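# Move the spare power supply from shelving to bench

## Task

Carry the spare power supply, a slim steel box with a circular fan on one end and gold contacts on the other, from the parts shelving and set it on the work bench. When finished, no box may be lying on the floor, the gripper must have released it and moved away, and the robot must be upright and not leaning. The box has to rest on the bench by itself; if only the robot is holding it there, it does not count.

## Robot and tools

ROBOT. A Hello Robot Stretch 3 with one arm. It has a two-wheeled base (0.33 m long, 0.34 m wide), a lift that rides up a mast, and a telescoping arm that reaches out to the robot's RIGHT side. The base cannot move sideways, so to move the gripper forward or back you drive the base. Turns on the spot pivot about the point midway between the drive wheels, 0.05 m behind the front edge. With the arm retracted and the wrist folded, a turn sweeps a radius of 0.28 m. An unfolded, level gripper reaches beyond that radius. Something may occasionally nudge loose objects.

FRAMES. Base frame: origin on the floor between the drive wheels, x forward, y left, z up. hand_pose is reported in this frame, at the point where closed fingertips meet. Odometry frame: the base frame as it was at scene start. Heading is in radians, left positive, from -3.142 to 3.142.

execute_actions(actions). Runs a list of actions in order. An empty list only returns the state and images. If any action is malformed or out of range, the whole call is rejected and nothing new runs. Each action is one of the following.
- {"steps": n} waits n control steps (30 per second, 1 to 450).
- {"robot": command, "steps": n, "until": {...}}. "until" is allowed only together with "steps" and ends the action early.
- {"robot": {"stop": true}} brakes everything and clears the queue.

A command may contain any of these:
- "base": exactly one key. translate_m is a forward-positive offset in metres from where the base is when the command starts, |d| at most 1. rotate_rad is an offset in radians, counter-clockwise (left) positive, |d| at most 3.2.
- "joints": absolute targets by name. Any joint you leave out keeps its old target. lift_m 0 to 1.1 (arm height). arm_m 0 to 0.52 (extension). wrist_yaw_rad -1.345 to 4.42: 0 is along the arm, positive swings toward the front, and 3.0 folds it over the base. wrist_pitch_rad -1.57 to 0.451: 0 is level, negative tips the fingertips down. wrist_roll_rad -2.911 to 2.911: at 0 the fingers sit side by side. gripper_m -0.089 to 0.179, larger is wider. The real fingertip gap is about 0.007 less when nearly closed and 0.025 less when fully open. head_pan_rad -3.953 to 1.73: 0 faces forward, left is positive, -1.57 looks along the arm. head_tilt_rad -1.53 to 0.419, negative looks down.
- "contact_limits": {"arm_m": effort %, 1 to 100}. This sets how hard the arm may push before it halts. It applies until the next arm command.

Instead of a single command, "robot" can take a list of up to 8 items, run one after another. Each item is a command or {"pause_s": s} with s at most 15. Each item starts when the previous one ends "done"; "off_target" on the base or gripper also lets it continue. Other endings drop the rest. Any new command takes effect immediately and replaces what is left of an older queue. Joints it does not name keep moving.

until: {"robot": {"status": "ended"}} waits until nothing reports moving and no queue is running. Fields can also be compared, e.g. {"robot": {"lift_m": [">", 0.3], "base_status": ["!=", "moving"]}}. Available fields: each joint's reading, _goal and _status; base_status; translate_m and rotate_rad and their goals; x, y, heading; refusals, queue, queue_left. {"any": {"status": "ended"}} fires when the first motion ends. Do not wait for an exact "=" on readings, because "done" allows a tolerance.

zoom_image(camera, region). camera is head_camera (896x504), nav_camera (672x504, fisheye) or wrist_camera (644x364). region is [x0, y0, x1, y1] in pixels from the top-left of that camera's latest image, at most 504 by 504. Head pan and tilt aim both head cameras.

finished_scene(scene). Ends the current scene; pass its number. It cannot be undone. Call it only after every motion has ended.

RESULTS. base_status shows progress as (translate_m done of goal). joint_goals, joint_status and measured_speeds list each joint. Status words: moving, done, off_target (stuck short and possibly still pushing), contact_stop (the joint halted on contact and is now slack), time_out, stopped, not_commanded, torque_fault. A "robot.on_its_own" line appears when the robot has changed a goal itself, when a joint is slack or its servo is off, when a motor at rest shows unusual effort (a load or a push), or when base_tilt has shifted 3 degrees or more. base_tilt gives forward and right lean in degrees. lidar_m gives 12 ranges in 30-degree sectors: the 1st is ahead, then counter-clockwise, so the 4th is left, the 7th behind and the 10th right. The plane is 0.17 m high, and "-" means nothing seen. wrist_depth_mm and head_depth_mm are 7x7 median depth grids. motor_effort is in %, with the peak in brackets. Lines starting "refused:" or "dropped:" name the failed goal.

SPEED AND SAFETY. The base is fast only when the arm is stowed: lift_m below 0.30, arm_m below 0.03 and wrist_yaw_rad above 2.54. Fold or unfold the wrist only with lift_m between 0.32 and 0.95, wrist_pitch_rad -0.4 and roll near 0. Once folded, the lift may go down to 0.25. If yaw is below -0.4, keep pitch at -0.5 or lower. To grasp, command gripper_m smaller than the object's width. To release, open at least 0.02 wider than the value at contact. Neither the reading nor "done" confirms a hold, so check the cameras. A gripper squeezed too hard may ease off and let things slip. The robot can tip if the arm pushes on something rigid with the gripper above about 0.45 m, if you push again after a contact_stop, or if you drive while the gripper is caught on something. It can also tip if the base snags furniture, especially when reversing. To recover, reverse the last move in small steps, pull the gripper free, and lower the lift to about 0.2 if the robot stays tilted. Avoid drops, slams and hard pushes. Wrist servos overloaded for several seconds switch off for 10 s. Before finishing, release the box, back away, and let all motion stop.

Each tool is called as a command line: name --argument value for each argument, lists and objects as JSON in quotes; but a table of rows of numbers goes row by row, as --pt "numbers of a row", without its own name.

## Session

execute_actions --actions '[]'

Scene clock: 0.00 s.
robot.base_odometry: x=+0.000 y=+0.000 heading=+0.000 (m, m, rad; robot's odometry frame)
robot.turned_by_wheels: +0.000 (rad since the last result)
robot.turned_by_imu: +0.000 (rad since the last result)
robot.base_tilt: forward=+2.5 right=+1.9 (deg)
robot.lidar_m: 2.41 1.23 1.25 2.51 2.52 2.09 1.43 1.32 1.14 1.16 2.27 1.94
robot.head_depth_mm: 1976 2466 2433 2470 2520 2377 2006 / 1957 2698 2680 2768 2840 2625 2031 / 1760 2995 3091 3102 3130 2998 2052 / 1931 2850 2948 2931 2922 2859 2065 / 1915 2664 2728 2722 2726 2683 2090 / 1906 2473 2547 2520 2527 2485 1918 / 1712 1178 1176 1170 1165 1169 1171
robot.base_status: not_commanded
robot.joint_positions: lift_m=+0.319 arm_m=+0.003 wrist_yaw_rad=+2.831 wrist_pitch_rad=-0.321 wrist_roll_rad=+0.016 gripper_m=+0.037 head_pan_rad=-0.006 head_tilt_rad=+0.003
robot.joint_goals: lift_m=+0.319 arm_m=+0.003 wrist_yaw_rad=+2.831 wrist_pitch_rad=-0.321 wrist_roll_rad=+0.016 gripper_m=+0.037 head_pan_rad=-0.006 head_tilt_rad=+0.003
robot.joint_status: lift_m=not_commanded arm_m=not_commanded wrist_yaw_rad=not_commanded wrist_pitch_rad=not_commanded wrist_roll_rad=not_commanded gripper_m=not_commanded head_pan_rad=not_commanded head_tilt_rad=not_commanded
robot.measured_speeds: translate_m=+0.000 rotate_rad=+0.000 lift_m=+0.000 arm_m=+0.000 wrist_yaw_rad=+0.000 wrist_pitch_rad=+0.000 wrist_roll_rad=+0.000 head_pan_rad=+0.000 head_tilt_rad=+0.000
robot: refusals=0 queue=idle queue_left=0
robot.motor_effort: left_wheel=-1 right_wheel=-1 lift_m=+20 arm_m=-1 wrist_yaw_rad=+1 wrist_pitch_rad=+7 wrist_roll_rad=+1 gripper_m=-1 head_pan_rad=+1 head_tilt_rad=+1 (%)
robot.hand_pose: x=+0.0507 y=+0.0764 z=+0.3541 quat_wxyz=(+0.220, +0.712, +0.002, +0.667) (m; robot's base frame)
robot.wrist_depth_mm: - - - - - - 952 / - - - - - - 973 / - - - - - - - / - 896 909 898 900 900 895 / 703 706 735 722 750 715 725 / 592 - 598 606 - 600 597 / 502 - 527 507 515 508 521
pictures: head_camera (sideways: a quarter turn clockwise sets it upright), nav_camera (sideways: a quarter turn counterclockwise sets it upright), wrist_camera
Images, in order (width x height): head_camera 896x504, nav_camera 672x504, wrist_camera 644x364.

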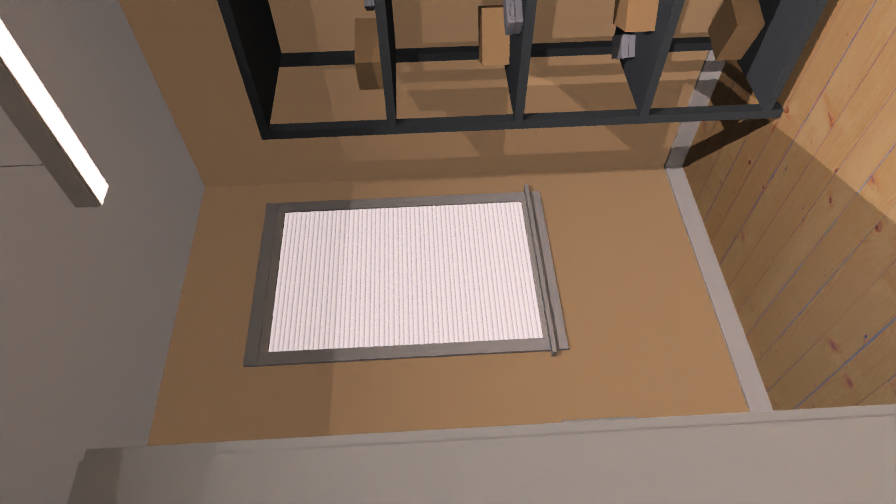

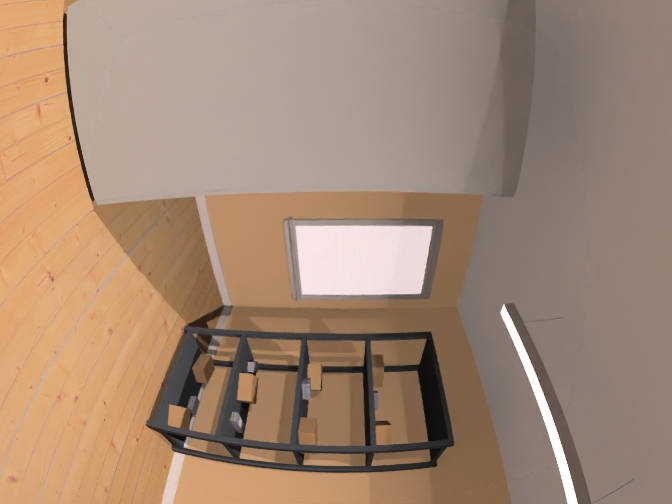

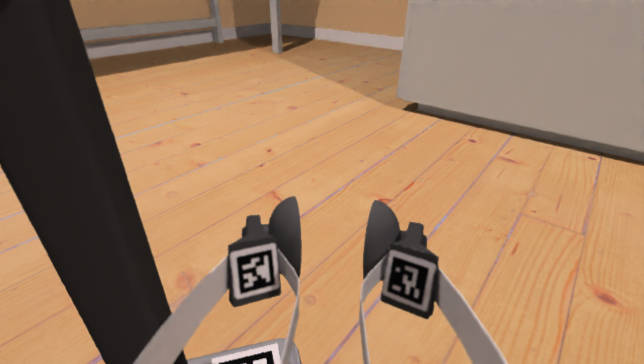

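execute_actions --actions '[{"robot":{"joints":{"head_pan_rad":-0.45,"head_tilt_rad":-0.25,"lift_m":0.28}},"steps":100,"until":{"robot":{"status":"ended"}}}]'

execute_actions --actions '[{"robot":{"joints":{"head_pan_rad":1.7,"head_tilt_rad":-0.3}},"steps":100,"until":{"robot":{"status":"ended"}}}]'

Scene clock: 4.97 s.
robot.base_odometry: x=+0.000 y=+0.000 heading=+0.000 (m, m, rad; robot's odometry frame)
robot.turned_by_wheels: +0.000 (rad since the last result)
robot.turned_by_imu: +0.000 (rad since the last result)
robot.base_tilt: forward=+2.5 right=+1.9 (deg)
robot.lidar_m: 2.42 1.23 1.25 2.50 2.51 2.09 1.42 1.32 1.14 1.16 2.27 1.94
robot.head_depth_mm: 1912 1985 2084 2190 2296 1913 1492 / 1993 2070 2165 2315 2402 1932 1503 / 1998 2130 2174 2367 2334 1933 1513 / 2127 2254 2372 2533 2536 1953 1531 / 2234 2397 2511 2680 2566 1973 1531 / 2372 2580 2681 2920 2677 1992 1537 / 2599 2771 2900 3084 2844 2020 1541
robot.base_status: not_commanded
robot.joint_positions: lift_m=+0.280 arm_m=+0.003 wrist_yaw_rad=+2.831 wrist_pitch_rad=-0.321 wrist_roll_rad=+0.016 gripper_m=+0.037 head_pan_rad=-0.443 head_tilt_rad=-0.247
robot.joint_goals: lift_m=+0.280 arm_m=+0.003 wrist_yaw_rad=+2.831 wrist_pitch_rad=-0.321 wrist_roll_rad=+0.016 gripper_m=+0.037 head_pan_rad=-0.450 head_tilt_rad=-0.250
robot.joint_status: lift_m=done arm_m=not_commanded wrist_yaw_rad=not_commanded wrist_pitch_rad=not_commanded wrist_roll_rad=not_commanded gripper_m=not_commanded head_pan_rad=done head_tilt_rad=done
robot.measured_speeds: translate_m=+0.000 rotate_rad=+0.000 lift_m=+0.000 arm_m=+0.000 wrist_yaw_rad=+0.000 wrist_pitch_rad=+0.000 wrist_roll_rad=+0.000 head_pan_rad=+0.000 head_tilt_rad=+0.000
robot: refusals=0 queue=done queue_left=0
robot.motor_effort: left_wheel=-1(1) right_wheel=-1(0) lift_m=+18(21) arm_m=-1(1) wrist_yaw_rad=+1(0) wrist_pitch_rad=+7(7) wrist_roll_rad=+1(0) gripper_m=+0(0) head_pan_rad=-3(32) head_tilt_rad=-1(10) (%)
robot.hand_pose: x=+0.0507 y=+0.0763 z=+0.3150 quat_wxyz=(+0.220, +0.712, +0.002, +0.667) (m; robot's base frame)
robot.wrist_depth_mm: - - - - - - 930 / - - - - - - 965 / - - - - - - 997 / - 829 826 825 827 829 843 / 625 653 683 658 686 660 660 / 532 - 540 540 - 541 550 / 461 - - 460 472 467 469
pictures: head_camera (sideways: a quarter turn clockwise sets it upright), nav_camera (sideways: a quarter turn counterclockwise sets it upright), wrist_camera
Images, in order (width x height): head_camera 896x504, nav_camera 672x504, wrist_camera 644x364.

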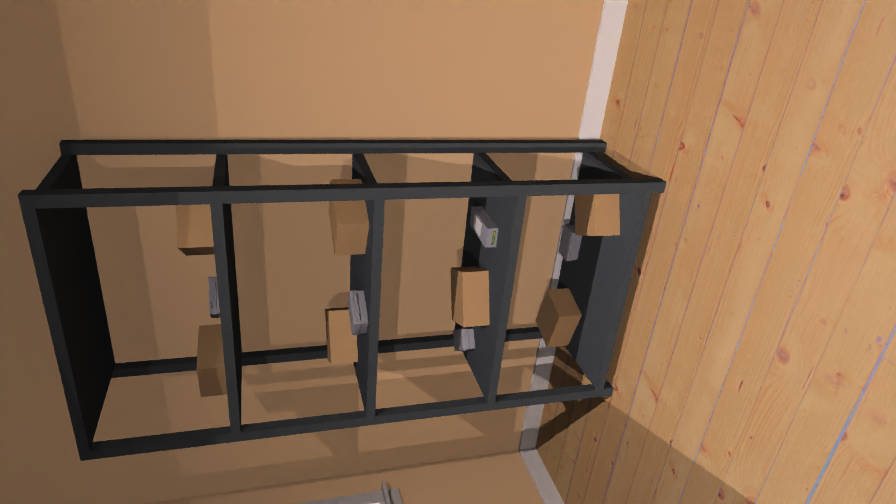

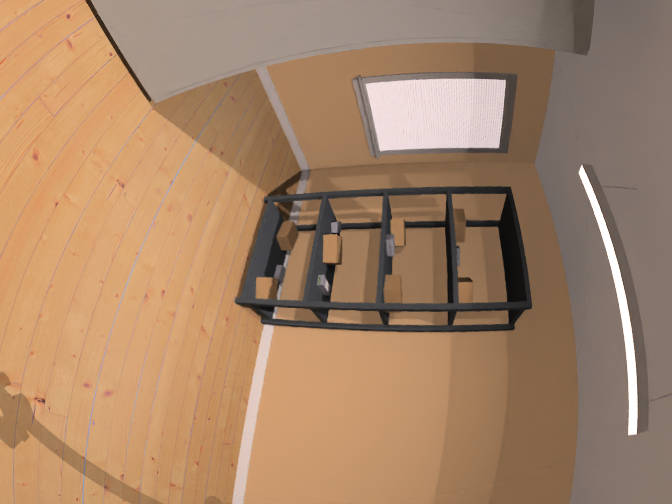

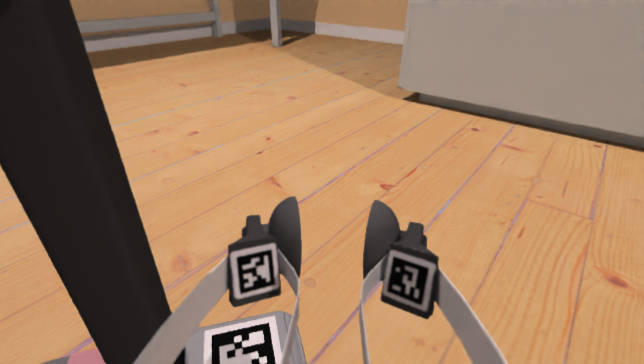

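Scene clock: 6.53 s.
robot.base_odometry: x=+0.000 y=+0.000 heading=+0.000 (m, m, rad; robot's odometry frame)
robot.turned_by_wheels: +0.000 (rad since the last result)
robot.turned_by_imu: +0.000 (rad since the last result)
robot.base_tilt: forward=+2.5 right=+1.9 (deg)
robot.lidar_m: 2.41 1.23 1.25 2.51 2.51 2.09 1.42 1.32 1.14 1.16 2.27 1.93
robot.head_depth_mm: 2750 2885 2978 3084 2442 1809 1422 / 2755 2955 3047 3301 2444 1811 1432 / 2621 2768 2721 3047 2490 1820 1435 / 2462 2583 2666 2903 2517 1847 1451 / 2340 2459 2536 2724 2540 1835 1460 / 2230 2334 2400 2567 2427 1876 1492 / 2110 2190 2287 1725 2438 - -
robot.base_status: not_commanded
robot.joint_positions: lift_m=+0.280 arm_m=+0.003 wrist_yaw_rad=+2.831 wrist_pitch_rad=-0.321 wrist_roll_rad=+0.016 gripper_m=+0.037 head_pan_rad=+1.693 head_tilt_rad=-0.296
robot.joint_goals: lift_m=+0.280 arm_m=+0.003 wrist_yaw_rad=+2.831 wrist_pitch_rad=-0.321 wrist_roll_rad=+0.016 gripper_m=+0.037 head_pan_rad=+1.700 head_tilt_rad=-0.300
robot.joint_status: lift_m=done arm_m=not_commanded wrist_yaw_rad=not_commanded wrist_pitch_rad=not_commanded wrist_roll_rad=not_commanded gripper_m=not_commanded head_pan_rad=done head_tilt_rad=done
robot.measured_speeds: translate_m=+0.000 rotate_rad=+0.000 lift_m=+0.000 arm_m=+0.000 wrist_yaw_rad=+0.000 wrist_pitch_rad=+0.000 wrist_roll_rad=+0.000 head_pan_rad=+0.000 head_tilt_rad=+0.000
robot: refusals=0 queue=done queue_left=0
robot.motor_effort: left_wheel=+0(1) right_wheel=+0(1) lift_m=+18(18) arm_m=+0(1) wrist_yaw_rad=-1(1) wrist_pitch_rad=+7(7) wrist_roll_rad=+1(1) gripper_m=+0(0) head_pan_rad=+4(45) head_tilt_rad=-1(3) (%)
robot.hand_pose: x=+0.0507 y=+0.0763 z=+0.3150 quat_wxyz=(+0.220, +0.712, +0.002, +0.667) (m; robot's base frame)
robot.wrist_depth_mm: - - - - - - 950 / - - - - - - 966 / - - - - - - 991 / - 832 824 820 812 836 839 / 622 654 684 666 683 661 652 / 537 - 533 542 - 555 557 / 458 - - 467 467 477 473
pictures: head_camera (sideways: a quarter turn clockwise sets it upright), nav_camera (sideways: a quarter turn counterclockwise sets it upright), wrist_camera
Images, in order (width x height): head_camera 896x504, nav_camera 672x504, wrist_camera 644x364.

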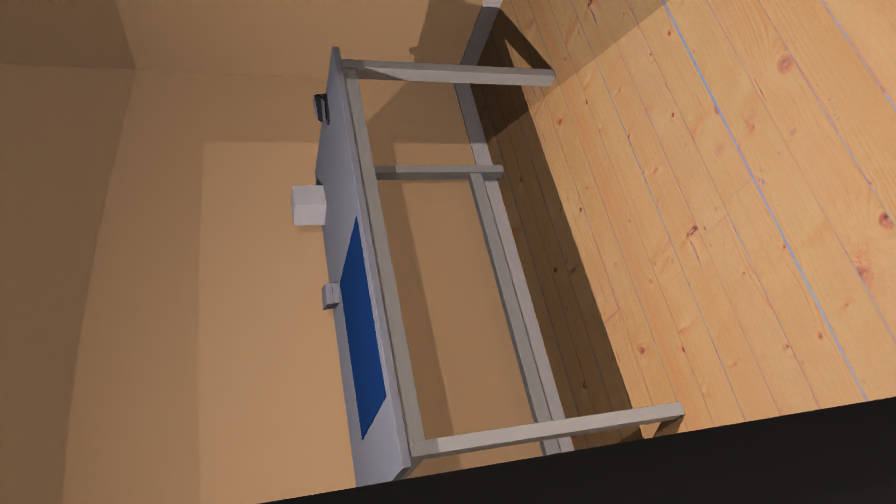

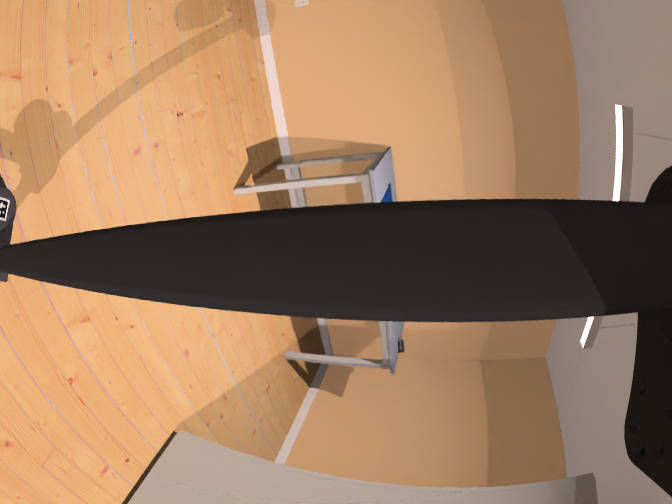

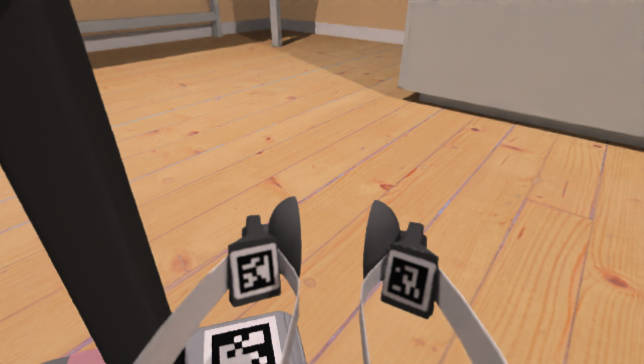

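execute_actions --actions '[{"robot":[{"base":{"rotate_rad":-0.255},"joints":{"head_pan_rad":-1.57,"head_tilt_rad":-0.75}},{"base":{"translate_m":1.0}},{"base":{"translate_m":0.6}},{"base":{"rotate_rad":0.91}},{"joints":{"lift_m":0.5,"wrist_pitch_rad":-0.4}}],"steps":450,"until":{"robot":{"status":"ended"}}}]'

Scene clock: 29.90 s.
robot.base_odometry: x=+1.548 y=-0.403 heading=+0.655 (m, m, rad; robot's odometry frame)
robot.turned_by_wheels: +0.655 (rad since the last result)
robot.turned_by_imu: +0.660 (rad since the last result)
robot.base_tilt: forward=+2.6 right=+1.9 (deg)
robot.lidar_m: 1.44 1.05 0.79 0.93 3.23 1.98 1.91 1.42 0.58 0.61 0.84 0.81
robot.head_depth_mm: 815 688 579 1244 928 1246 1116 / 812 563 582 1088 922 1207 1144 / 818 577 588 1040 928 1214 1146 / 844 620 591 1040 931 1244 1161 / 860 717 599 1014 940 1243 1142 / 857 723 599 944 923 1227 1137 / 861 610 574 1032 911 1240 1145
robot.base_status: done (rotate_rad +0.9099 of +0.9100)
robot.joint_positions: lift_m=+0.499 arm_m=+0.003 wrist_yaw_rad=+2.831 wrist_pitch_rad=-0.414 wrist_roll_rad=+0.016 gripper_m=+0.037 head_pan_rad=-1.563 head_tilt_rad=-0.741
robot.joint_goals: lift_m=+0.500 arm_m=+0.003 wrist_yaw_rad=+2.831 wrist_pitch_rad=-0.400 wrist_roll_rad=+0.016 gripper_m=+0.037 head_pan_rad=-1.570 head_tilt_rad=-0.750
robot.joint_status: lift_m=moving arm_m=not_commanded wrist_yaw_rad=not_commanded wrist_pitch_rad=moving wrist_roll_rad=not_commanded gripper_m=not_commanded head_pan_rad=done head_tilt_rad=done
robot.measured_speeds: translate_m=+0.000 rotate_rad=+0.000 lift_m=+0.018 arm_m=+0.000 wrist_yaw_rad=+0.000 wrist_pitch_rad=+0.000 wrist_roll_rad=+0.000 head_pan_rad=+0.000 head_tilt_rad=+0.000
robot: refusals=0 queue=running queue_left=0
robot.motor_effort: left_wheel=-3(11) right_wheel=+2(7) lift_m=+21(24) arm_m=-1(0) wrist_yaw_rad=+0(0) wrist_pitch_rad=+7(7) wrist_roll_rad=+1(1) gripper_m=+0(0) head_pan_rad=-3(45) head_tilt_rad=-2(21) (%)
robot.hand_pose: x=+0.0474 y=+0.0662 z=+0.5129 quat_wxyz=(+0.251, +0.711, +0.035, +0.656) (m; robot's base frame)
robot.wrist_depth_mm: - - - 834 818 886 952 / - - - 887 910 966 - / - - - - - - - / - - - - - - - / 906 - 942 890 899 900 888 / 735 - 768 764 - 771 759 / 667 653 675 657 669 656 664
pictures: head_camera (sideways: a quarter turn clockwise sets it upright), nav_camera (sideways: a quarter turn counterclockwise sets it upright), wrist_camera
Images, in order (width x height): head_camera 896x504, nav_camera 672x504, wrist_camera 644x364.

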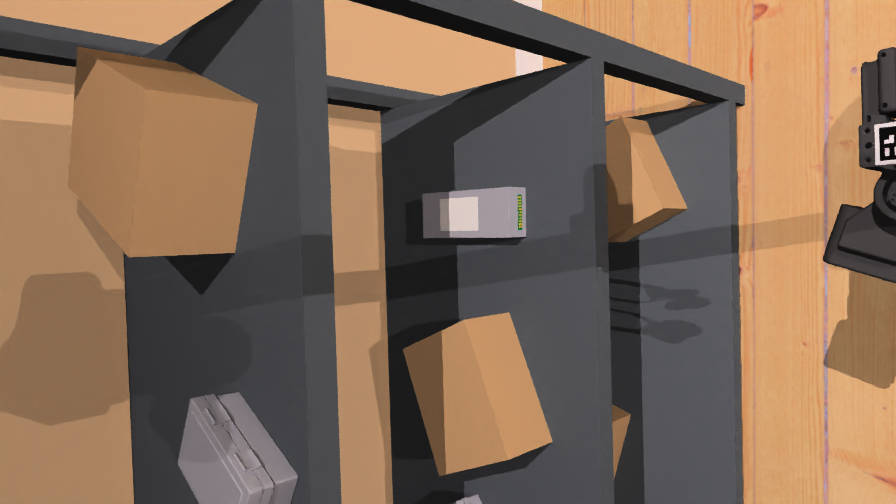

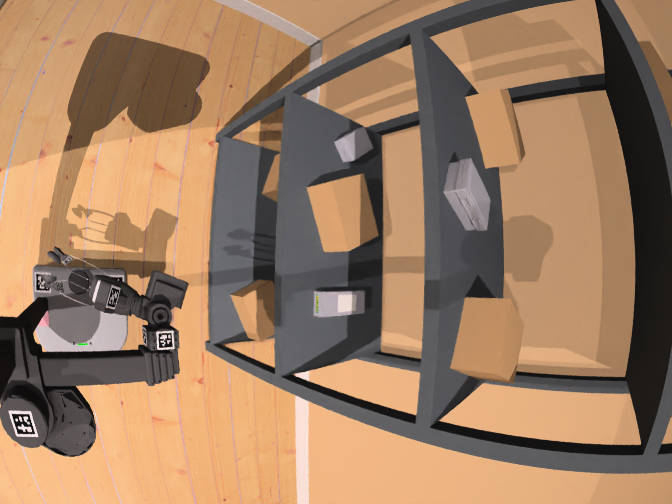

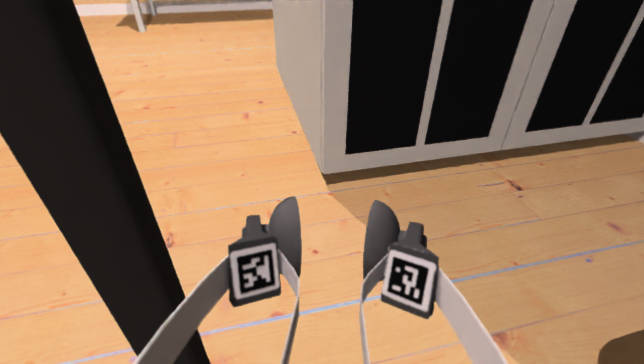

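execute_actions --actions '[{"robot":[{"joints":{"lift_m":0.66,"wrist_yaw_rad":0,"wrist_roll_rad":0,"gripper_m":0.15}},{"joints":{"wrist_pitch_rad":-0.6,"arm_m":0.2}}],"steps":450,"until":{"robot":{"status":"ended"}}}]'

Scene clock: 43.03 s.
robot.base_odometry: x=+1.548 y=-0.403 heading=+0.655 (m, m, rad; robot's odometry frame)
robot.turned_by_wheels: +0.000 (rad since the last result)
robot.turned_by_imu: -0.001 (rad since the last result)
robot.base_tilt: forward=+2.6 right=+1.9 (deg)
robot.lidar_m: 1.44 1.05 0.79 0.93 3.25 1.97 1.90 1.41 0.58 0.62 0.84 0.81
robot.head_depth_mm: 811 687 576 1245 1165 1296 - / 813 561 582 1089 - 1214 1117 / 812 578 588 1036 - 1212 1126 / 844 617 592 1038 957 1245 1134 / 856 717 598 1012 939 1248 1133 / 860 721 600 940 925 1232 1137 / 862 609 572 1059 909 1236 1142
robot.base_status: done (rotate_rad +0.9098 of +0.9100)
robot.joint_positions: lift_m=+0.660 arm_m=+0.200 wrist_yaw_rad=+0.002 wrist_pitch_rad=-0.611 wrist_roll_rad=+0.003 gripper_m=+0.150 head_pan_rad=-1.563 head_tilt_rad=-0.741
robot.joint_goals: lift_m=+0.660 arm_m=+0.200 wrist_yaw_rad=+0.000 wrist_pitch_rad=-0.600 wrist_roll_rad=+0.000 gripper_m=+0.150 head_pan_rad=-1.570 head_tilt_rad=-0.750
robot.joint_status: lift_m=done arm_m=done wrist_yaw_rad=done wrist_pitch_rad=done wrist_roll_rad=done gripper_m=done head_pan_rad=done head_tilt_rad=done
robot.measured_speeds: translate_m=+0.000 rotate_rad=+0.000 lift_m=+0.000 arm_m=+0.000 wrist_yaw_rad=+0.000 wrist_pitch_rad=+0.000 wrist_roll_rad=+0.000 head_pan_rad=+0.000 head_tilt_rad=+0.000
robot: refusals=0 queue=done queue_left=0
robot.motor_effort: left_wheel=-4(3) right_wheel=+1(1) lift_m=+22(22) arm_m=+2(2) wrist_yaw_rad=-3(6) wrist_pitch_rad=+5(6) wrist_roll_rad=-2(2) gripper_m=+0(85) head_pan_rad=-3(2) head_tilt_rad=-3(3) (%)
robot.hand_pose: x=-0.0211 y=-0.5407 z=+0.6318 quat_wxyz=(+0.674, +0.213, -0.675, -0.213) (m; robot's base frame)
robot.wrist_depth_mm: 314 326 553 550 540 508 549 / 262 274 440 398 427 479 611 / 280 299 375 328 360 374 690 / 301 316 319 302 308 322 774 / 283 287 282 280 281 288 294 / 256 - 250 249 249 251 255 / 632 629 252 239 236 231 230
pictures: head_camera (sideways: a quarter turn clockwise sets it upright), nav_camera (sideways: a quarter turn counterclockwise sets it upright), wrist_camera
Images, in order (width x height): head_camera 896x504, nav_camera 672x504, wrist_camera 644x364.

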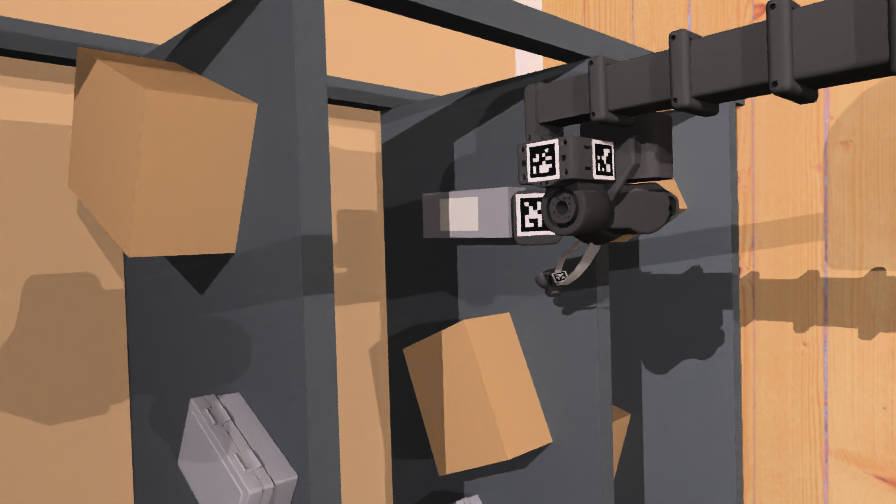

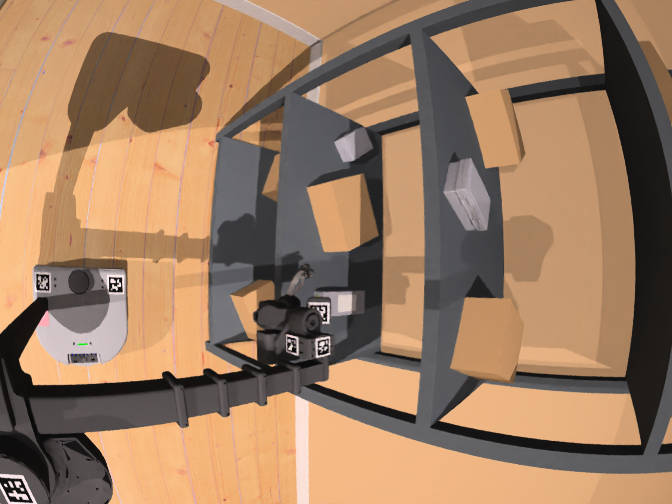

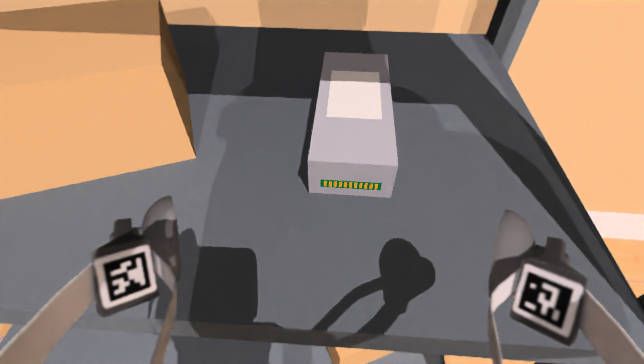

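execute_actions --actions '[{"robot":[{"base":{"translate_m":-0.022},"joints":{"lift_m":0.625,"arm_m":0.39}}],"steps":450,"until":{"robot":{"status":"ended"}}}]'

Scene clock: 49.93 s.
robot.base_odometry: x=+1.531 y=-0.417 heading=+0.655 (m, m, rad; robot's odometry frame)
robot.turned_by_wheels: +0.000 (rad since the last result)
robot.turned_by_imu: -0.001 (rad since the last result)
robot.base_tilt: forward=+2.5 right=+1.9 (deg)
robot.lidar_m: 1.46 1.05 0.80 1.02 3.21 1.95 1.89 1.42 0.57 0.61 0.85 0.82
robot.head_depth_mm: 833 919 577 734 1396 1303 - / 812 602 581 1284 944 1237 1121 / 812 569 587 - 928 1226 1130 / 842 600 591 1104 933 1238 1130 / 860 714 597 1071 939 1252 1133 / 857 724 602 941 917 1233 1137 / 862 608 573 1000 901 1239 1141
robot.base_status: done (translate_m -0.0220 of -0.0220)
robot.joint_positions: lift_m=+0.625 arm_m=+0.390 wrist_yaw_rad=+0.002 wrist_pitch_rad=-0.612 wrist_roll_rad=+0.003 gripper_m=+0.150 head_pan_rad=-1.563 head_tilt_rad=-0.741
robot.joint_goals: lift_m=+0.625 arm_m=+0.390 wrist_yaw_rad=+0.000 wrist_pitch_rad=-0.600 wrist_roll_rad=+0.000 gripper_m=+0.150 head_pan_rad=-1.570 head_tilt_rad=-0.750
robot.joint_status: lift_m=done arm_m=done wrist_yaw_rad=done wrist_pitch_rad=done wrist_roll_rad=done gripper_m=done head_pan_rad=done head_tilt_rad=done
robot.measured_speeds: translate_m=+0.000 rotate_rad=+0.000 lift_m=+0.000 arm_m=+0.000 wrist_yaw_rad=+0.000 wrist_pitch_rad=+0.000 wrist_roll_rad=+0.000 head_pan_rad=+0.000 head_tilt_rad=+0.000
robot: refusals=0 queue=done queue_left=0
robot.motor_effort: left_wheel=-3(7) right_wheel=+1(2) lift_m=+17(21) arm_m=+2(4) wrist_yaw_rad=-2(3) wrist_pitch_rad=+5(5) wrist_roll_rad=-2(2) gripper_m=+0(0) head_pan_rad=-3(3) head_tilt_rad=-3(3) (%)
robot.hand_pose: x=-0.0211 y=-0.7306 z=+0.5969 quat_wxyz=(+0.674, +0.214, -0.675, -0.213) (m; robot's base frame)
robot.wrist_depth_mm: 420 407 397 388 377 370 301 / 376 376 372 376 376 362 397 / 313 314 313 315 315 315 451 / 257 270 271 216 272 271 503 / 230 242 233 191 233 245 244 / 213 - 207 169 207 213 216 / 187 190 159 153 187 192 188
pictures: head_camera (sideways: a quarter turn clockwise sets it upright), nav_camera (sideways: a quarter turn counterclockwise sets it upright), wrist_camera
Images, in order (width x height): head_camera 896x504, nav_camera 672x504, wrist_camera 644x364.

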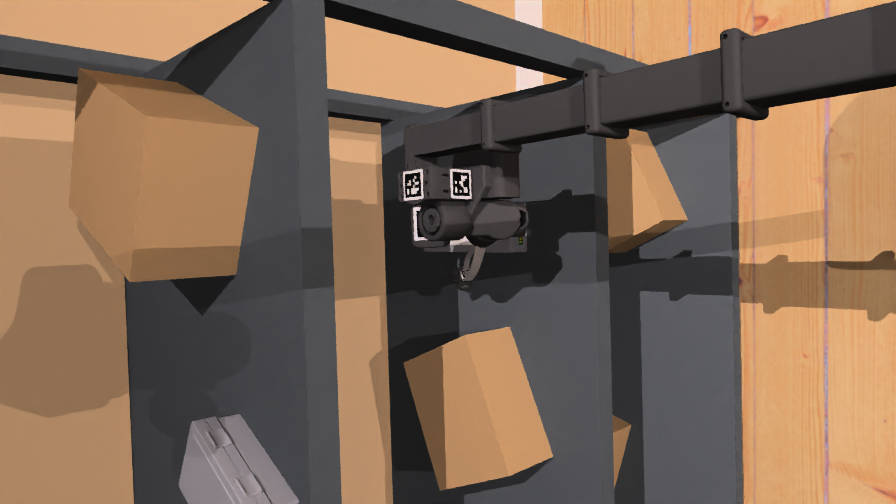

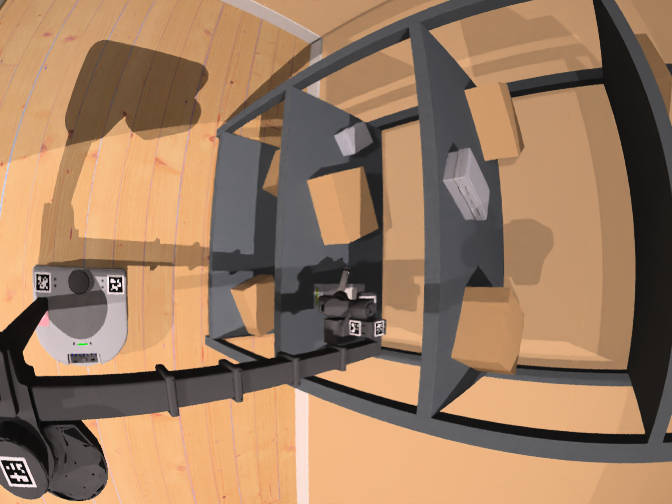

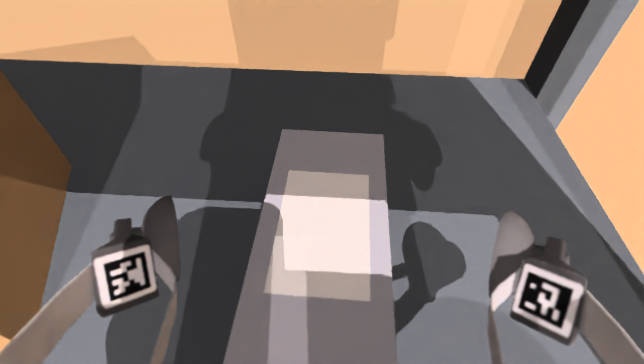

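execute_actions --actions '[{"robot":[{"base":{"translate_m":0.006},"joints":{"lift_m":0.587,"arm_m":0.40,"gripper_m":0.115}}],"steps":450,"until":{"robot":{"status":"ended"}}}]'

Scene clock: 55.60 s.
robot.base_odometry: x=+1.536 y=-0.413 heading=+0.655 (m, m, rad; robot's odometry frame)
robot.turned_by_wheels: +0.000 (rad since the last result)
robot.turned_by_imu: +0.000 (rad since the last result)
robot.base_tilt: forward=+2.5 right=+1.9 (deg)
robot.lidar_m: 1.46 1.05 0.80 0.99 3.23 1.96 1.89 1.42 0.57 0.61 0.85 0.82
robot.head_depth_mm: 824 918 576 730 1389 1275 1136 / 813 584 580 1216 900 1231 1100 / 817 571 587 1130 904 1215 1126 / 843 601 592 1101 931 1233 1126 / 857 717 596 1071 937 1246 1134 / 857 723 601 936 923 1238 1139 / 862 606 572 1029 913 1236 1142
robot.base_status: done (translate_m +0.0060 of +0.0060)
robot.joint_positions: lift_m=+0.587 arm_m=+0.400 wrist_yaw_rad=+0.002 wrist_pitch_rad=-0.612 wrist_roll_rad=+0.003 gripper_m=+0.115 head_pan_rad=-1.563 head_tilt_rad=-0.741
robot.joint_goals: lift_m=+0.587 arm_m=+0.400 wrist_yaw_rad=+0.000 wrist_pitch_rad=-0.600 wrist_roll_rad=+0.000 gripper_m=+0.115 head_pan_rad=-1.570 head_tilt_rad=-0.750
robot.joint_status: lift_m=done arm_m=done wrist_yaw_rad=done wrist_pitch_rad=done wrist_roll_rad=done gripper_m=done head_pan_rad=done head_tilt_rad=done
robot.measured_speeds: translate_m=+0.000 rotate_rad=+0.000 lift_m=+0.000 arm_m=+0.000 wrist_yaw_rad=+0.000 wrist_pitch_rad=+0.000 wrist_roll_rad=+0.000 head_pan_rad=+0.000 head_tilt_rad=+0.000
robot: refusals=0 queue=done queue_left=0
robot.motor_effort: left_wheel=-3(6) right_wheel=+1(4) lift_m=+18(16) arm_m=+2(1) wrist_yaw_rad=-3(3) wrist_pitch_rad=+5(5) wrist_roll_rad=-2(1) gripper_m=-1(80) head_pan_rad=-3(3) head_tilt_rad=-3(3) (%)
robot.hand_pose: x=-0.0211 y=-0.7406 z=+0.5589 quat_wxyz=(+0.674, +0.214, -0.675, -0.213) (m; robot's base frame)
robot.wrist_depth_mm: 389 379 381 373 362 366 295 / 303 301 305 300 303 305 318 / 252 255 255 191 239 255 265 / 218 219 219 165 209 220 218 / 192 197 152 144 150 198 194 / 172 174 132 129 131 - 172 / - 154 119 116 119 152 155
pictures: head_camera (sideways: a quarter turn clockwise sets it upright), nav_camera (sideways: a quarter turn counterclockwise sets it upright), wrist_camera
Images, in order (width x height): head_camera 896x504, nav_camera 672x504, wrist_camera 644x364.

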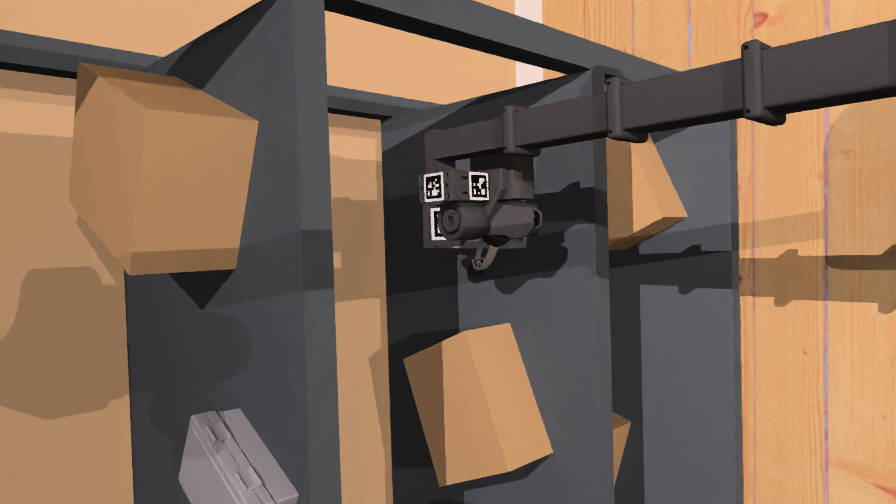

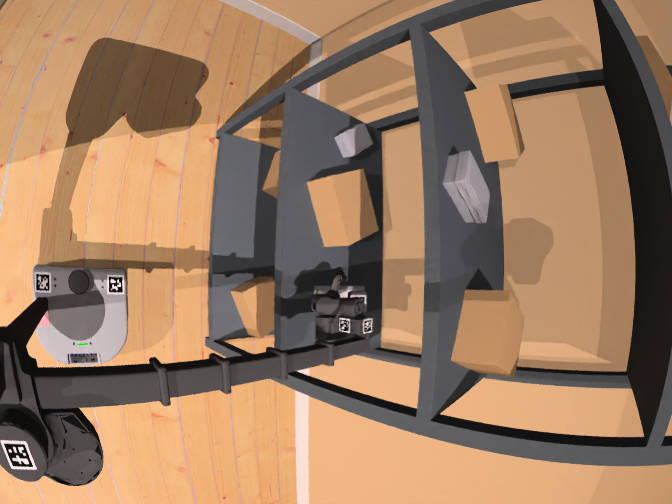

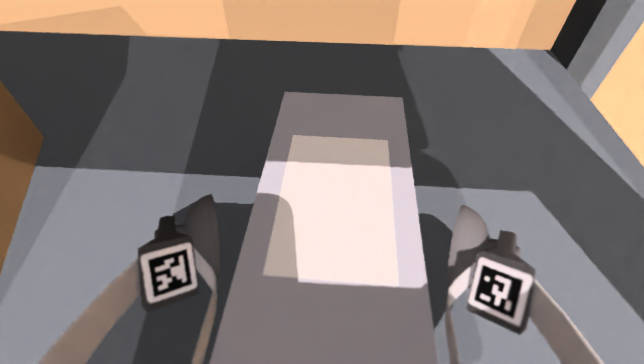

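execute_actions --actions '[{"robot":[{"joints":{"lift_m":0.576,"arm_m":0.41}},{"joints":{"gripper_m":0.0}}],"steps":450,"until":{"robot":{"status":"ended"}}}]'

Scene clock: 59.57 s.
robot.base_odometry: x=+1.536 y=-0.413 heading=+0.655 (m, m, rad; robot's odometry frame)
robot.turned_by_wheels: +0.000 (rad since the last result)
robot.turned_by_imu: +0.000 (rad since the last result)
robot.base_tilt: forward=+2.5 right=+1.8 (deg)
robot.lidar_m: 1.46 1.05 0.80 1.00 3.22 1.96 1.88 1.42 0.57 0.61 0.85 0.82
robot.head_depth_mm: 828 920 578 733 1390 1282 1128 / 814 584 583 1194 917 1235 1103 / 814 571 586 1130 905 1219 1122 / 843 603 592 1096 934 1235 1128 / 860 719 598 1070 937 1243 1130 / 864 724 600 939 923 1236 1142 / 860 610 574 1031 909 1239 1138
robot.base_status: done (translate_m +0.0060 of +0.0060)
robot.joint_positions: lift_m=+0.580 arm_m=+0.409 wrist_yaw_rad=+0.002 wrist_pitch_rad=-0.605 wrist_roll_rad=+0.003 gripper_m=+0.115 head_pan_rad=-1.563 head_tilt_rad=-0.741
robot.joint_goals: lift_m=+0.580 arm_m=+0.410 wrist_yaw_rad=+0.000 wrist_pitch_rad=-0.600 wrist_roll_rad=+0.000 gripper_m=+0.115 head_pan_rad=-1.570 head_tilt_rad=-0.750
robot.joint_status: lift_m=contact_stop arm_m=done wrist_yaw_rad=done wrist_pitch_rad=done wrist_roll_rad=done gripper_m=done head_pan_rad=done head_tilt_rad=done
robot.measured_speeds: translate_m=+0.000 rotate_rad=+0.000 lift_m=+0.005 arm_m=+0.001 wrist_yaw_rad=+0.000 wrist_pitch_rad=+0.000 wrist_roll_rad=+0.000 head_pan_rad=+0.000 head_tilt_rad=+0.000
robot: refusals=0 queue=dropped queue_left=0
robot.on_its_own: lift_m is slack since a contact_stop, until your next command for it (your +0.576 is given up)
robot.motor_effort: left_wheel=-3(3) right_wheel=+2(2) lift_m=+16(18) arm_m=+5(12) wrist_yaw_rad=-3(1) wrist_pitch_rad=+3(5) wrist_roll_rad=-2(2) gripper_m=-2(2) head_pan_rad=-3(3) head_tilt_rad=-3(3) (%)
robot.hand_pose: x=-0.0211 y=-0.7511 z=+0.5533 quat_wxyz=(+0.674, +0.211, -0.676, -0.211) (m; robot's base frame)
robot.wrist_depth_mm: 378 376 366 360 361 355 287 / 298 295 297 298 297 297 307 / 248 248 249 185 232 250 250 / 214 214 213 158 169 213 214 / 187 192 179 139 144 192 188 / 167 - 127 124 127 - 167 / - 150 113 112 112 148 152
pictures: head_camera (sideways: a quarter turn clockwise sets it upright), nav_camera (sideways: a quarter turn counterclockwise sets it upright), wrist_camera
dropped: robot: command 0 of its queue: lift_m: contact_stop
Images, in order (width x height): head_camera 896x504, nav_camera 672x504, wrist_camera 644x364.

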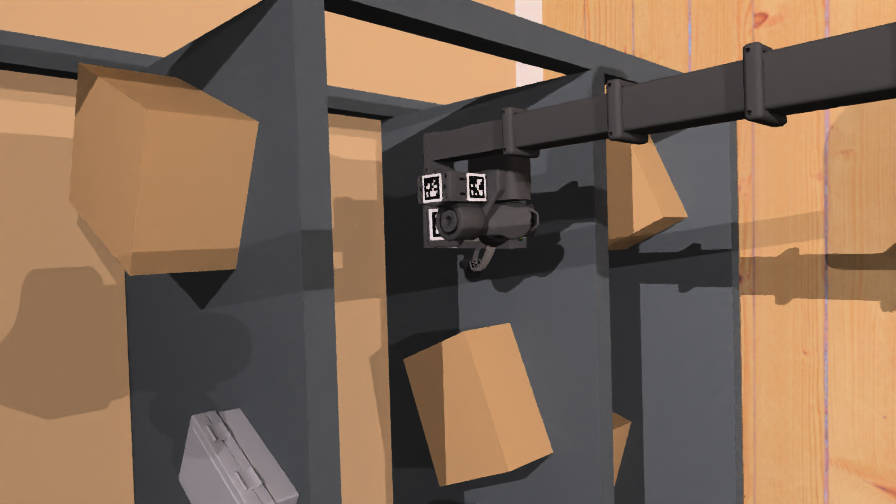

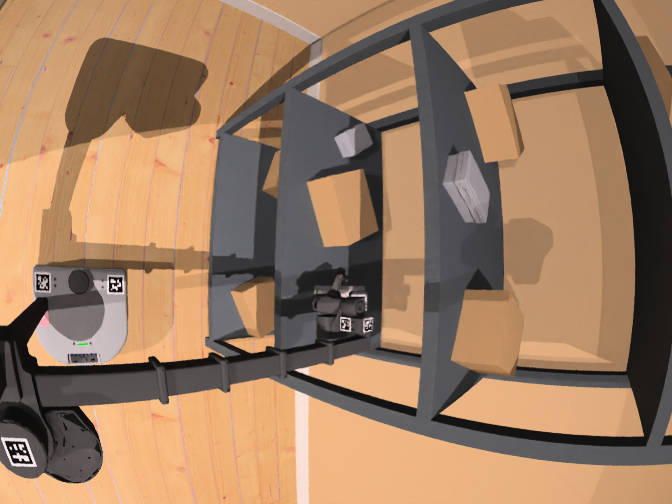

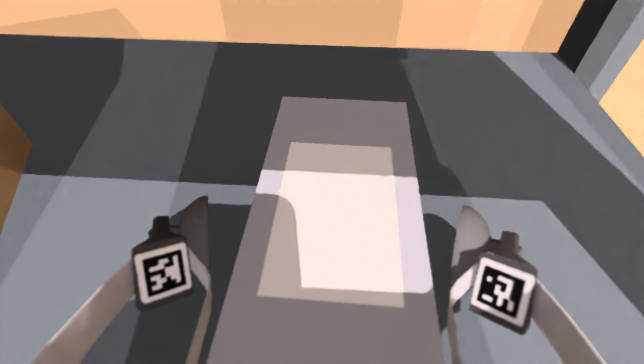

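execute_actions --actions '[{"robot":[{"joints":{"lift_m":0.586,"arm_m":0.405}},{"joints":{"gripper_m":0.0}},{"joints":{"lift_m":0.61}}],"steps":450,"until":{"robot":{"status":"ended"}}}]'

Scene clock: 69.73 s.
robot.base_odometry: x=+1.536 y=-0.413 heading=+0.655 (m, m, rad; robot's odometry frame)
robot.turned_by_wheels: +0.000 (rad since the last result)
robot.turned_by_imu: +0.000 (rad since the last result)
robot.base_tilt: forward=+2.5 right=+1.9 (deg)
robot.lidar_m: 1.46 1.05 0.80 1.00 3.22 1.95 1.89 1.42 0.57 0.61 0.85 0.82
robot.head_depth_mm: 825 920 577 733 1382 1277 1142 / 811 584 580 1250 - 1240 1119 / 815 571 587 - 925 1207 1119 / 840 603 592 1094 933 1238 1131 / 859 715 596 1073 941 1241 1137 / 859 722 601 934 923 1224 1137 / 863 608 571 1029 912 1240 1145
robot.base_status: done (translate_m +0.0060 of +0.0060)
robot.joint_positions: lift_m=+0.610 arm_m=+0.405 wrist_yaw_rad=+0.002 wrist_pitch_rad=-0.663 wrist_roll_rad=+0.005 gripper_m=+0.005 head_pan_rad=-1.563 head_tilt_rad=-0.741
robot.joint_goals: lift_m=+0.610 arm_m=+0.405 wrist_yaw_rad=+0.000 wrist_pitch_rad=-0.600 wrist_roll_rad=+0.000 gripper_m=+0.004 head_pan_rad=-1.570 head_tilt_rad=-0.750
robot.joint_status: lift_m=done arm_m=done wrist_yaw_rad=done wrist_pitch_rad=done wrist_roll_rad=done gripper_m=done head_pan_rad=done head_tilt_rad=done
robot.measured_speeds: translate_m=+0.000 rotate_rad=+0.000 lift_m=+0.000 arm_m=+0.000 wrist_yaw_rad=+0.000 wrist_pitch_rad=+0.000 wrist_roll_rad=+0.000 head_pan_rad=+0.000 head_tilt_rad=+0.000
robot: refusals=0 queue=done queue_left=0
robot.motor_effort: left_wheel=-2(3) right_wheel=+0(2) lift_m=+26(27) arm_m=-2(7) wrist_yaw_rad=-2(3) wrist_pitch_rad=+27(29) wrist_roll_rad=-3(6) gripper_m=-34(100) head_pan_rad=-3(3) head_tilt_rad=-3(3) (%)
robot.hand_pose: x=-0.0211 y=-0.7372 z=+0.5716 quat_wxyz=(+0.667, +0.231, -0.670, -0.230) (m; robot's base frame)
robot.wrist_depth_mm: 391 381 375 372 367 358 291 / 305 307 306 304 305 306 326 / 255 264 264 183 247 261 270 / 225 229 230 161 168 229 230 / 205 204 148 145 144 204 203 / 184 185 133 132 131 183 183 / 167 167 125 121 122 167 167
pictures: head_camera (sideways: a quarter turn clockwise sets it upright), nav_camera (sideways: a quarter turn counterclockwise sets it upright), wrist_camera
Images, in order (width x height): head_camera 896x504, nav_camera 672x504, wrist_camera 644x364.

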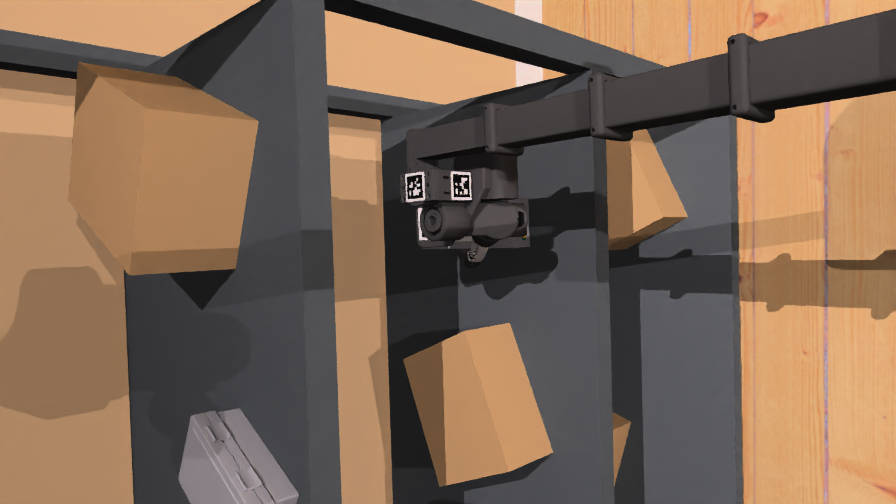

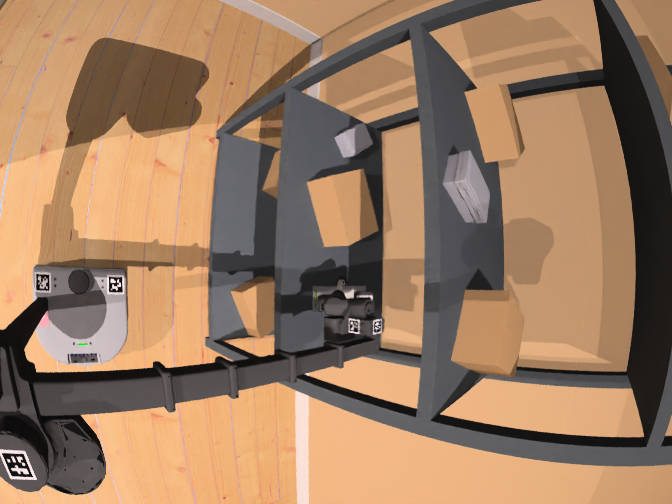

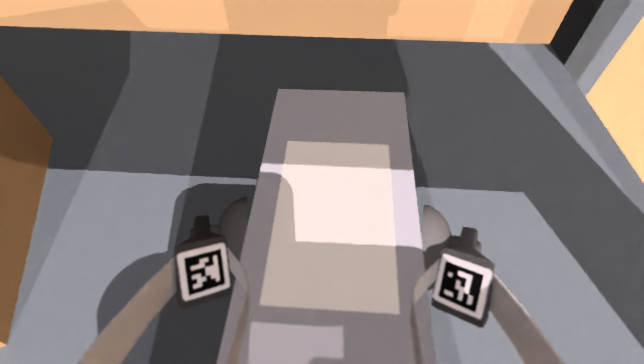

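execute_actions --actions '[{"robot":[{"joints":{"lift_m":0.63}}],"steps":450,"until":{"robot":{"status":"ended"}}}]'

Scene clock: 72.70 s.
robot.base_odometry: x=+1.536 y=-0.413 heading=+0.655 (m, m, rad; robot's odometry frame)
robot.turned_by_wheels: +0.000 (rad since the last result)
robot.turned_by_imu: +0.000 (rad since the last result)
robot.base_tilt: forward=+2.5 right=+1.9 (deg)
robot.lidar_m: 1.46 1.05 0.80 1.00 3.23 1.96 1.89 1.42 0.57 0.61 0.85 0.82
robot.head_depth_mm: 827 915 578 733 1390 1300 - / 813 583 581 1282 - 1236 1117 / 814 568 585 - 924 1217 1126 / 844 603 591 1078 930 1244 1129 / 857 717 596 1070 934 1248 1139 / 857 724 601 938 916 1226 1135 / 864 607 573 1032 910 1237 1148
robot.base_status: done (translate_m +0.0060 of +0.0060)
robot.joint_positions: lift_m=+0.630 arm_m=+0.405 wrist_yaw_rad=+0.002 wrist_pitch_rad=-0.665 wrist_roll_rad=+0.005 gripper_m=+0.018 head_pan_rad=-1.563 head_tilt_rad=-0.741
robot.joint_goals: lift_m=+0.630 arm_m=+0.405 wrist_yaw_rad=+0.000 wrist_pitch_rad=-0.600 wrist_roll_rad=+0.000 gripper_m=+0.017 head_pan_rad=-1.570 head_tilt_rad=-0.750
robot.joint_status: lift_m=done arm_m=done wrist_yaw_rad=done wrist_pitch_rad=done wrist_roll_rad=done gripper_m=done head_pan_rad=done head_tilt_rad=done
robot.measured_speeds: translate_m=+0.000 rotate_rad=+0.000 lift_m=+0.000 arm_m=+0.000 wrist_yaw_rad=+0.000 wrist_pitch_rad=+0.000 wrist_roll_rad=+0.000 head_pan_rad=+0.000 head_tilt_rad=+0.000
robot: refusals=0 queue=done queue_left=0
robot.on_its_own: gripper_m is held at +0.017, not at your +0.000, by its stall guard, which is still easing
robot.motor_effort: left_wheel=-1(2) right_wheel=+0(1) lift_m=+26(28) arm_m=-2(2) wrist_yaw_rad=-3(3) wrist_pitch_rad=+27(27) wrist_roll_rad=-3(3) gripper_m=-27(33) head_pan_rad=-3(3) head_tilt_rad=-3(3) (%)
robot.hand_pose: x=-0.0211 y=-0.7370 z=+0.5913 quat_wxyz=(+0.667, +0.231, -0.669, -0.231) (m; robot's base frame)
robot.wrist_depth_mm: 400 403 398 382 379 368 296 / 341 337 339 338 336 339 344 / 285 290 291 182 276 293 453 / 241 256 253 161 167 256 260 / 222 226 148 145 144 226 226 / 200 207 133 131 131 205 204 / 187 186 125 121 122 186 185
pictures: head_camera (sideways: a quarter turn clockwise sets it upright), nav_camera (sideways: a quarter turn counterclockwise sets it upright), wrist_camera
Images, in order (width x height): head_camera 896x504, nav_camera 672x504, wrist_camera 644x364.

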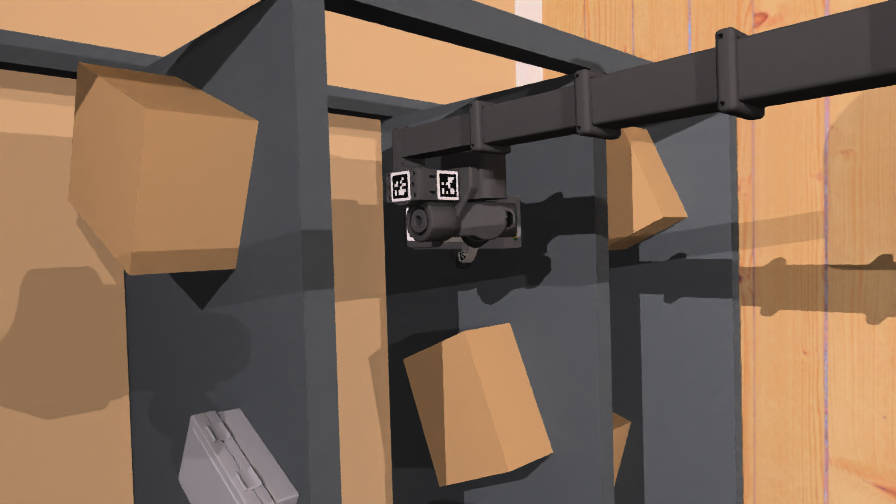

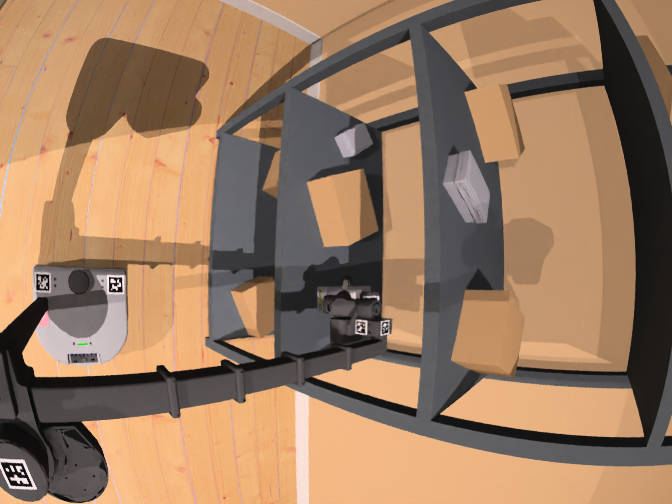

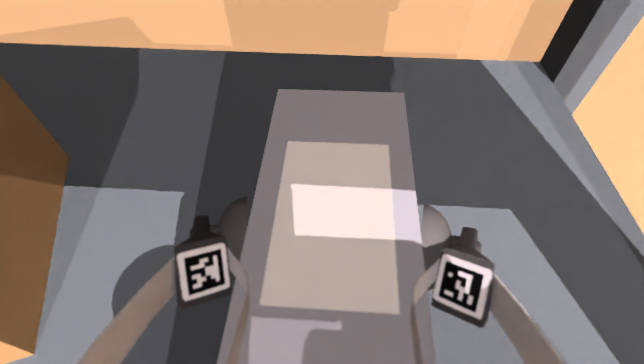

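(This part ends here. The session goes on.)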